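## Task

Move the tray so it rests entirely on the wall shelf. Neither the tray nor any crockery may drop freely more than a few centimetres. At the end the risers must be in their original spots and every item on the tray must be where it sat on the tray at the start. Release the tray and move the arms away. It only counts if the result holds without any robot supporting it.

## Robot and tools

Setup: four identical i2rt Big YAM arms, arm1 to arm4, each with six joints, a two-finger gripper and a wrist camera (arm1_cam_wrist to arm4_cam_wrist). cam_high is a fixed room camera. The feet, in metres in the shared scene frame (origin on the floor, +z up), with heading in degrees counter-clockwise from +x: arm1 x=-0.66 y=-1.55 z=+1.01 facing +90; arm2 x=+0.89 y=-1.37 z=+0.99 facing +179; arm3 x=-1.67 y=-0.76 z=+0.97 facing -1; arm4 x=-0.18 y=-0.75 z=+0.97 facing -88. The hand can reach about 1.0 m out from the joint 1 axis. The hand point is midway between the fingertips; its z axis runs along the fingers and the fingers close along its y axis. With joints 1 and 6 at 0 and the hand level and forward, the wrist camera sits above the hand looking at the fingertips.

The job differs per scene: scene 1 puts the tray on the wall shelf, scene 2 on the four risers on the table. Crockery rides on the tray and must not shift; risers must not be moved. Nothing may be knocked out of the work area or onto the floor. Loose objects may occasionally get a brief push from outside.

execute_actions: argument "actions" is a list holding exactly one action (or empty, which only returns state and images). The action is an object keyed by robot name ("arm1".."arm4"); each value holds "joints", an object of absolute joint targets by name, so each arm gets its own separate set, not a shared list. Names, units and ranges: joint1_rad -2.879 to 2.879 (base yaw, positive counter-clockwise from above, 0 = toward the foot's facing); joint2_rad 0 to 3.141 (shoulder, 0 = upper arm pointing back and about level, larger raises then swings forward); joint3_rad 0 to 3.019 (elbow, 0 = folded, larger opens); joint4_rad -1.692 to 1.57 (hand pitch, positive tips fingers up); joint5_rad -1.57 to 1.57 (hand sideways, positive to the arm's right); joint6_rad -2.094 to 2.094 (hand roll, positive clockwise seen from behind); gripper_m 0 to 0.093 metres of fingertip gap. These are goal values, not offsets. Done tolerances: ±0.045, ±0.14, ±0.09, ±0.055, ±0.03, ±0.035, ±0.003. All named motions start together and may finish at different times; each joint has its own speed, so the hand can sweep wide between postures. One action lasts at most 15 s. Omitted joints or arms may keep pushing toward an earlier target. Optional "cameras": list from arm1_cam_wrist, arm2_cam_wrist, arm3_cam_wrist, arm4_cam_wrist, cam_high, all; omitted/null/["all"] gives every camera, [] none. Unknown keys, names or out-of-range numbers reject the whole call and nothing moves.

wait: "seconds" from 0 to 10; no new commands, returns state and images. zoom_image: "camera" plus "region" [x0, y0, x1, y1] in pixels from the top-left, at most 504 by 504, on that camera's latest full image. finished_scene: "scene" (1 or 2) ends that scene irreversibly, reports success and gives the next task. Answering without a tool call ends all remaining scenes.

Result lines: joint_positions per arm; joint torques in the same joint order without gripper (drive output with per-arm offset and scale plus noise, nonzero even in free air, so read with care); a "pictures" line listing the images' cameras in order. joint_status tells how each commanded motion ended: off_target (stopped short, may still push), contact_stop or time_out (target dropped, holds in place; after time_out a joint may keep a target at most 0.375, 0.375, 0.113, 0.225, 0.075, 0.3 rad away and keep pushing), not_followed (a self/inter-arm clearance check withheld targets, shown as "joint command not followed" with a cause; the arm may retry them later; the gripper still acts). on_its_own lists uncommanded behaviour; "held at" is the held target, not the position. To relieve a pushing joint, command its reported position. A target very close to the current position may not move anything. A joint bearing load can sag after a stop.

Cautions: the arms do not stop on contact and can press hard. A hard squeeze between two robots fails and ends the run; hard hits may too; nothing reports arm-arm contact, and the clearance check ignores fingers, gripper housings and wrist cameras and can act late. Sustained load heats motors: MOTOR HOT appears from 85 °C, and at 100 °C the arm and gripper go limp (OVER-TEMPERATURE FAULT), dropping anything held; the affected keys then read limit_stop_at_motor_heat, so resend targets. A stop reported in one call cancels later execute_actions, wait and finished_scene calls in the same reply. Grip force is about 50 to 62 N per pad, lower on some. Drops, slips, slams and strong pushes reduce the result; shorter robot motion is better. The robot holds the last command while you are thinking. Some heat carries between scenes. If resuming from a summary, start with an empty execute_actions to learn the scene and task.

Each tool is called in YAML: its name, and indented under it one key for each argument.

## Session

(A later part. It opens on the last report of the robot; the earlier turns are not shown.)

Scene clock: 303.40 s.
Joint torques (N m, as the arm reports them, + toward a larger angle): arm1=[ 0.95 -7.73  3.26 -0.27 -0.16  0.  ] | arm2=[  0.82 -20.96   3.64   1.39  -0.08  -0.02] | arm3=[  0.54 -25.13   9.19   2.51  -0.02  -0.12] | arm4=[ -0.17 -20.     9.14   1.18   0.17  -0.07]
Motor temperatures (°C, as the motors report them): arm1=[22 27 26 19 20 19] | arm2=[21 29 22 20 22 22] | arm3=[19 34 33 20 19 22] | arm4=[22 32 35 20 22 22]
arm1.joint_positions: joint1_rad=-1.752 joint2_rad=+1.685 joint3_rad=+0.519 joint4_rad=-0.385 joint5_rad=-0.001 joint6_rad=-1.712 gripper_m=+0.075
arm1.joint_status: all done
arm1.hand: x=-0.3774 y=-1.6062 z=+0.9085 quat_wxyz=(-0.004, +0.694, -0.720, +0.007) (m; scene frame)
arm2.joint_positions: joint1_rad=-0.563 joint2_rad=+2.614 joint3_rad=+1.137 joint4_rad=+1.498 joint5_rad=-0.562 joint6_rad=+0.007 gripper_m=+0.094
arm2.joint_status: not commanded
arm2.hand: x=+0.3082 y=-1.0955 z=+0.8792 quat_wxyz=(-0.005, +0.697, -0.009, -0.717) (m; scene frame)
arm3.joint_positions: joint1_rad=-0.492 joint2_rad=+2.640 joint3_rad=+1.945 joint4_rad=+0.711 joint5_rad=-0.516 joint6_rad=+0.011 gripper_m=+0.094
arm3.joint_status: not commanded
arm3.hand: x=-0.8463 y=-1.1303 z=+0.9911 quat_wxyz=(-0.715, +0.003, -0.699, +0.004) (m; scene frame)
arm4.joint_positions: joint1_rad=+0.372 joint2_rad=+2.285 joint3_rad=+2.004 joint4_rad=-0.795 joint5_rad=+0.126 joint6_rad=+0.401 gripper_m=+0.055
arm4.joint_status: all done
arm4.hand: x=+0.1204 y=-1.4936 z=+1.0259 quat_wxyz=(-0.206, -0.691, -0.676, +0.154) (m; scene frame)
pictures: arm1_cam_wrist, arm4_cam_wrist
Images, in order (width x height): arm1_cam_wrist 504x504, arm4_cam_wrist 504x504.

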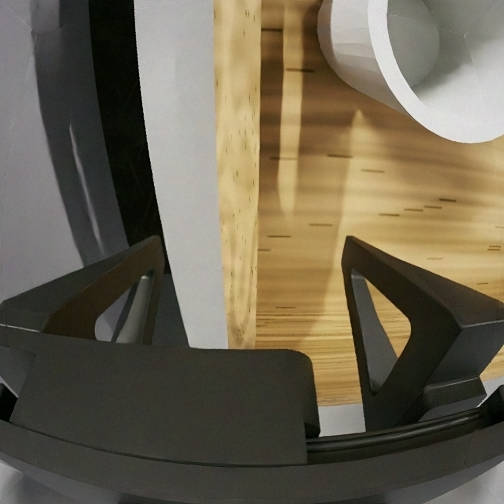

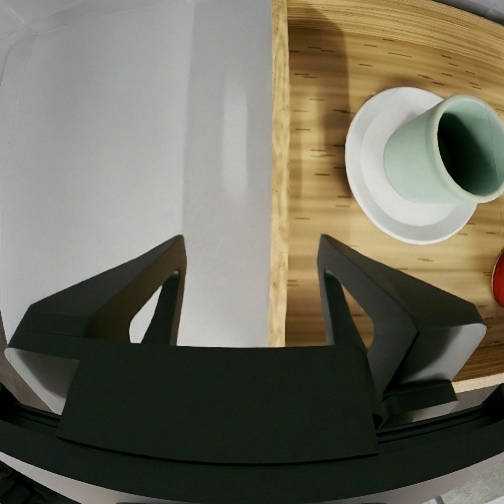

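execute_actions:
  actions:
    - {"arm1": {"joints": {"joint2_rad": 1.40, "joint3_rad": 0.585, "joint4_rad": -0.77}}, "arm4": {"joints": {"joint2_rad": 2.0, "joint3_rad": 1.8}}}

Scene clock: 306.27 s.
Joint torques (N m, as the arm reports them, + toward a larger angle): arm1=[ 1.07 -5.89  6.59 -0.26 -0.16  0.  ] | arm2=[  0.51 -21.06   3.7    1.51  -0.04  -0.04] | arm3=[  0.43 -25.5    9.15   2.51  -0.02  -0.12] | arm4=[ -0.21 -17.51   8.79   1.27   0.15  -0.07]
Motor temperatures (°C, as the motors report them): arm1=[22 27 26 19 20 19] | arm2=[21 29 22 20 22 22] | arm3=[19 34 33 20 19 22] | arm4=[22 31 34 20 22 22]
arm1.joint_positions: joint1_rad=-1.752 joint2_rad=+1.386 joint3_rad=+0.569 joint4_rad=-0.758 joint5_rad=-0.001 joint6_rad=-1.712 gripper_m=+0.075
arm1.joint_status: all done
arm1.hand: x=-0.3851 y=-1.6046 z=+0.9976 quat_wxyz=(+0.002, +0.694, -0.720, -0.003) (m; scene frame)
arm2.joint_positions: joint1_rad=-0.563 joint2_rad=+2.614 joint3_rad=+1.137 joint4_rad=+1.498 joint5_rad=-0.562 joint6_rad=+0.007 gripper_m=+0.094
arm2.joint_status: not commanded
arm2.hand: x=+0.3082 y=-1.0955 z=+0.8792 quat_wxyz=(-0.005, +0.697, -0.009, -0.717) (m; scene frame)
arm3.joint_positions: joint1_rad=-0.492 joint2_rad=+2.640 joint3_rad=+1.945 joint4_rad=+0.711 joint5_rad=-0.516 joint6_rad=+0.011 gripper_m=+0.094
arm3.joint_status: not commanded
arm3.hand: x=-0.8463 y=-1.1303 z=+0.9911 quat_wxyz=(-0.715, +0.003, -0.699, +0.004) (m; scene frame)
arm4.joint_positions: joint1_rad=+0.372 joint2_rad=+1.989 joint3_rad=+1.791 joint4_rad=-0.794 joint5_rad=+0.126 joint6_rad=+0.401 gripper_m=+0.055
arm4.joint_status: all done
arm4.hand: x=+0.0978 y=-1.4386 z=+1.1437 quat_wxyz=(-0.244, -0.684, -0.666, +0.168) (m; scene frame)
pictures: arm1_cam_wrist, arm2_cam_wrist, arm3_cam_wrist, arm4_cam_wrist, cam_high
Images, in order (width x height): arm1_cam_wrist 504x504, arm2_cam_wrist 504x504, arm3_cam_wrist 504x504, arm4_cam_wrist 504x504, cam_high 504x504.

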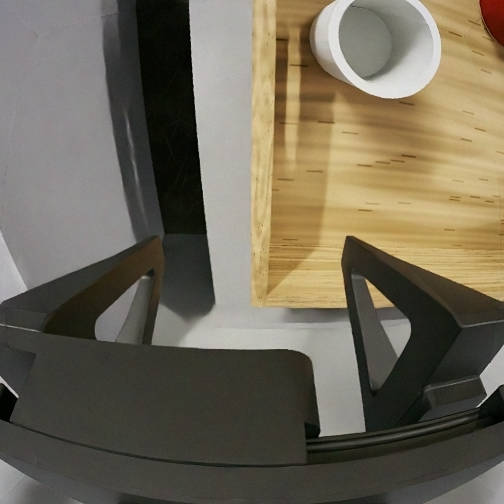

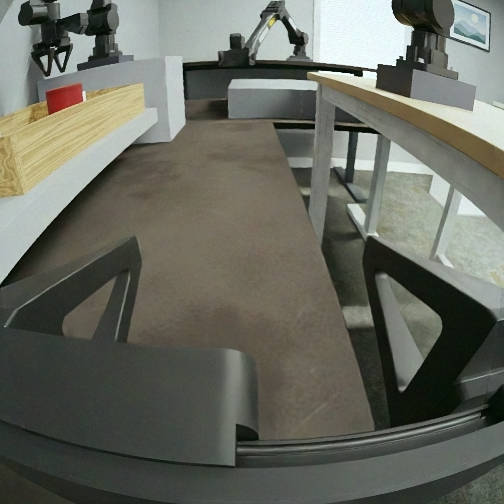

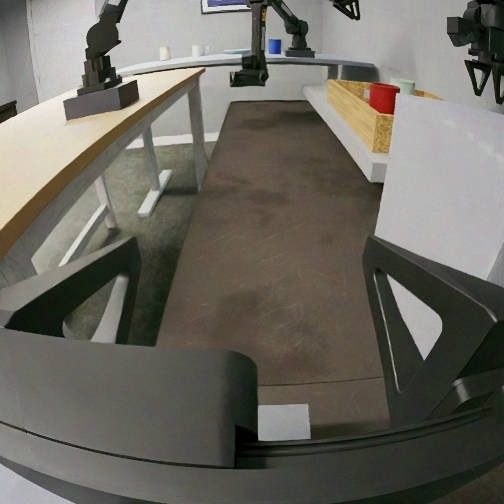

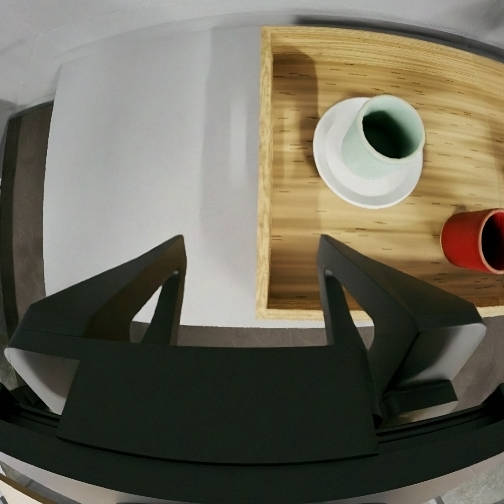

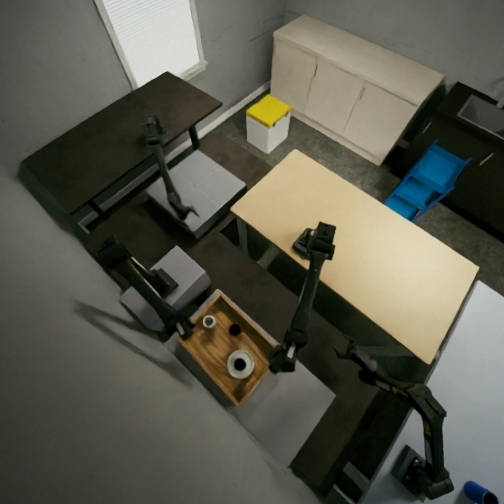

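execute_actions:
  actions:
    - {"arm1": {"joints": {"joint2_rad": 1.10, "joint3_rad": 0.60, "joint4_rad": -0.95}}}
  cameras: ["cam_high"]

Scene clock: 308.40 s.
Joint torques (N m, as the arm reports them, + toward a larger angle): arm1=[ 1.31 -3.62  9.32 -0.06 -0.16  0.03] | arm2=[  0.51 -21.74   3.66   1.44  -0.1   -0.07] | arm3=[  0.2  -25.16   9.17   2.54   0.01  -0.13] | arm4=[ -0.14 -17.42   8.81   1.27   0.16  -0.07]
Motor temperatures (°C, as the motors report them): arm1=[22 26 26 19 20 19] | arm2=[21 29 22 20 22 22] | arm3=[19 34 33 20 19 22] | arm4=[22 31 33 20 22 22]
arm1.joint_positions: joint1_rad=-1.752 joint2_rad=+1.088 joint3_rad=+0.569 joint4_rad=-0.938 joint5_rad=-0.001 joint6_rad=-1.712 gripper_m=+0.075
arm1.joint_status: all done
arm1.hand: x=-0.3982 y=-1.6021 z=+1.0704 quat_wxyz=(-0.032, +0.693, -0.719, +0.045) (m; scene frame)
arm2.joint_positions: joint1_rad=-0.563 joint2_rad=+2.614 joint3_rad=+1.137 joint4_rad=+1.498 joint5_rad=-0.562 joint6_rad=+0.007 gripper_m=+0.094
arm2.joint_status: not commanded
arm2.hand: x=+0.3082 y=-1.0955 z=+0.8792 quat_wxyz=(-0.005, +0.697, -0.009, -0.717) (m; scene frame)
arm3.joint_positions: joint1_rad=-0.492 joint2_rad=+2.640 joint3_rad=+1.945 joint4_rad=+0.711 joint5_rad=-0.516 joint6_rad=+0.011 gripper_m=+0.094
arm3.joint_status: not commanded
arm3.hand: x=-0.8463 y=-1.1303 z=+0.9911 quat_wxyz=(-0.715, +0.003, -0.699, +0.004) (m; scene frame)
arm4.joint_positions: joint1_rad=+0.372 joint2_rad=+1.989 joint3_rad=+1.791 joint4_rad=-0.794 joint5_rad=+0.126 joint6_rad=+0.401 gripper_m=+0.055
arm4.joint_status: not commanded
arm4.hand: x=+0.0978 y=-1.4386 z=+1.1437 quat_wxyz=(-0.244, -0.684, -0.666, +0.168) (m; scene frame)
pictures: cam_high
Images, in order (width x height): cam_high 504x504.

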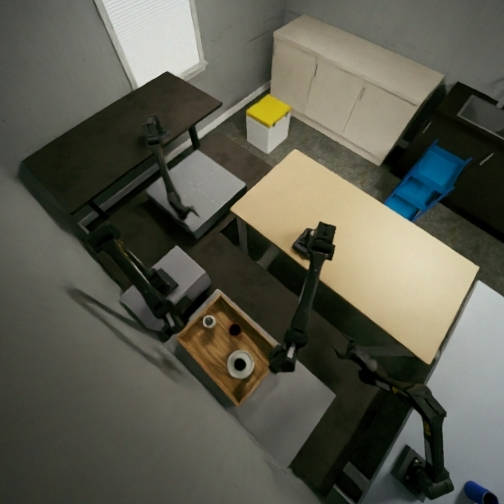

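finished_scene:
  scene: 1

The scene is finished: the task was done.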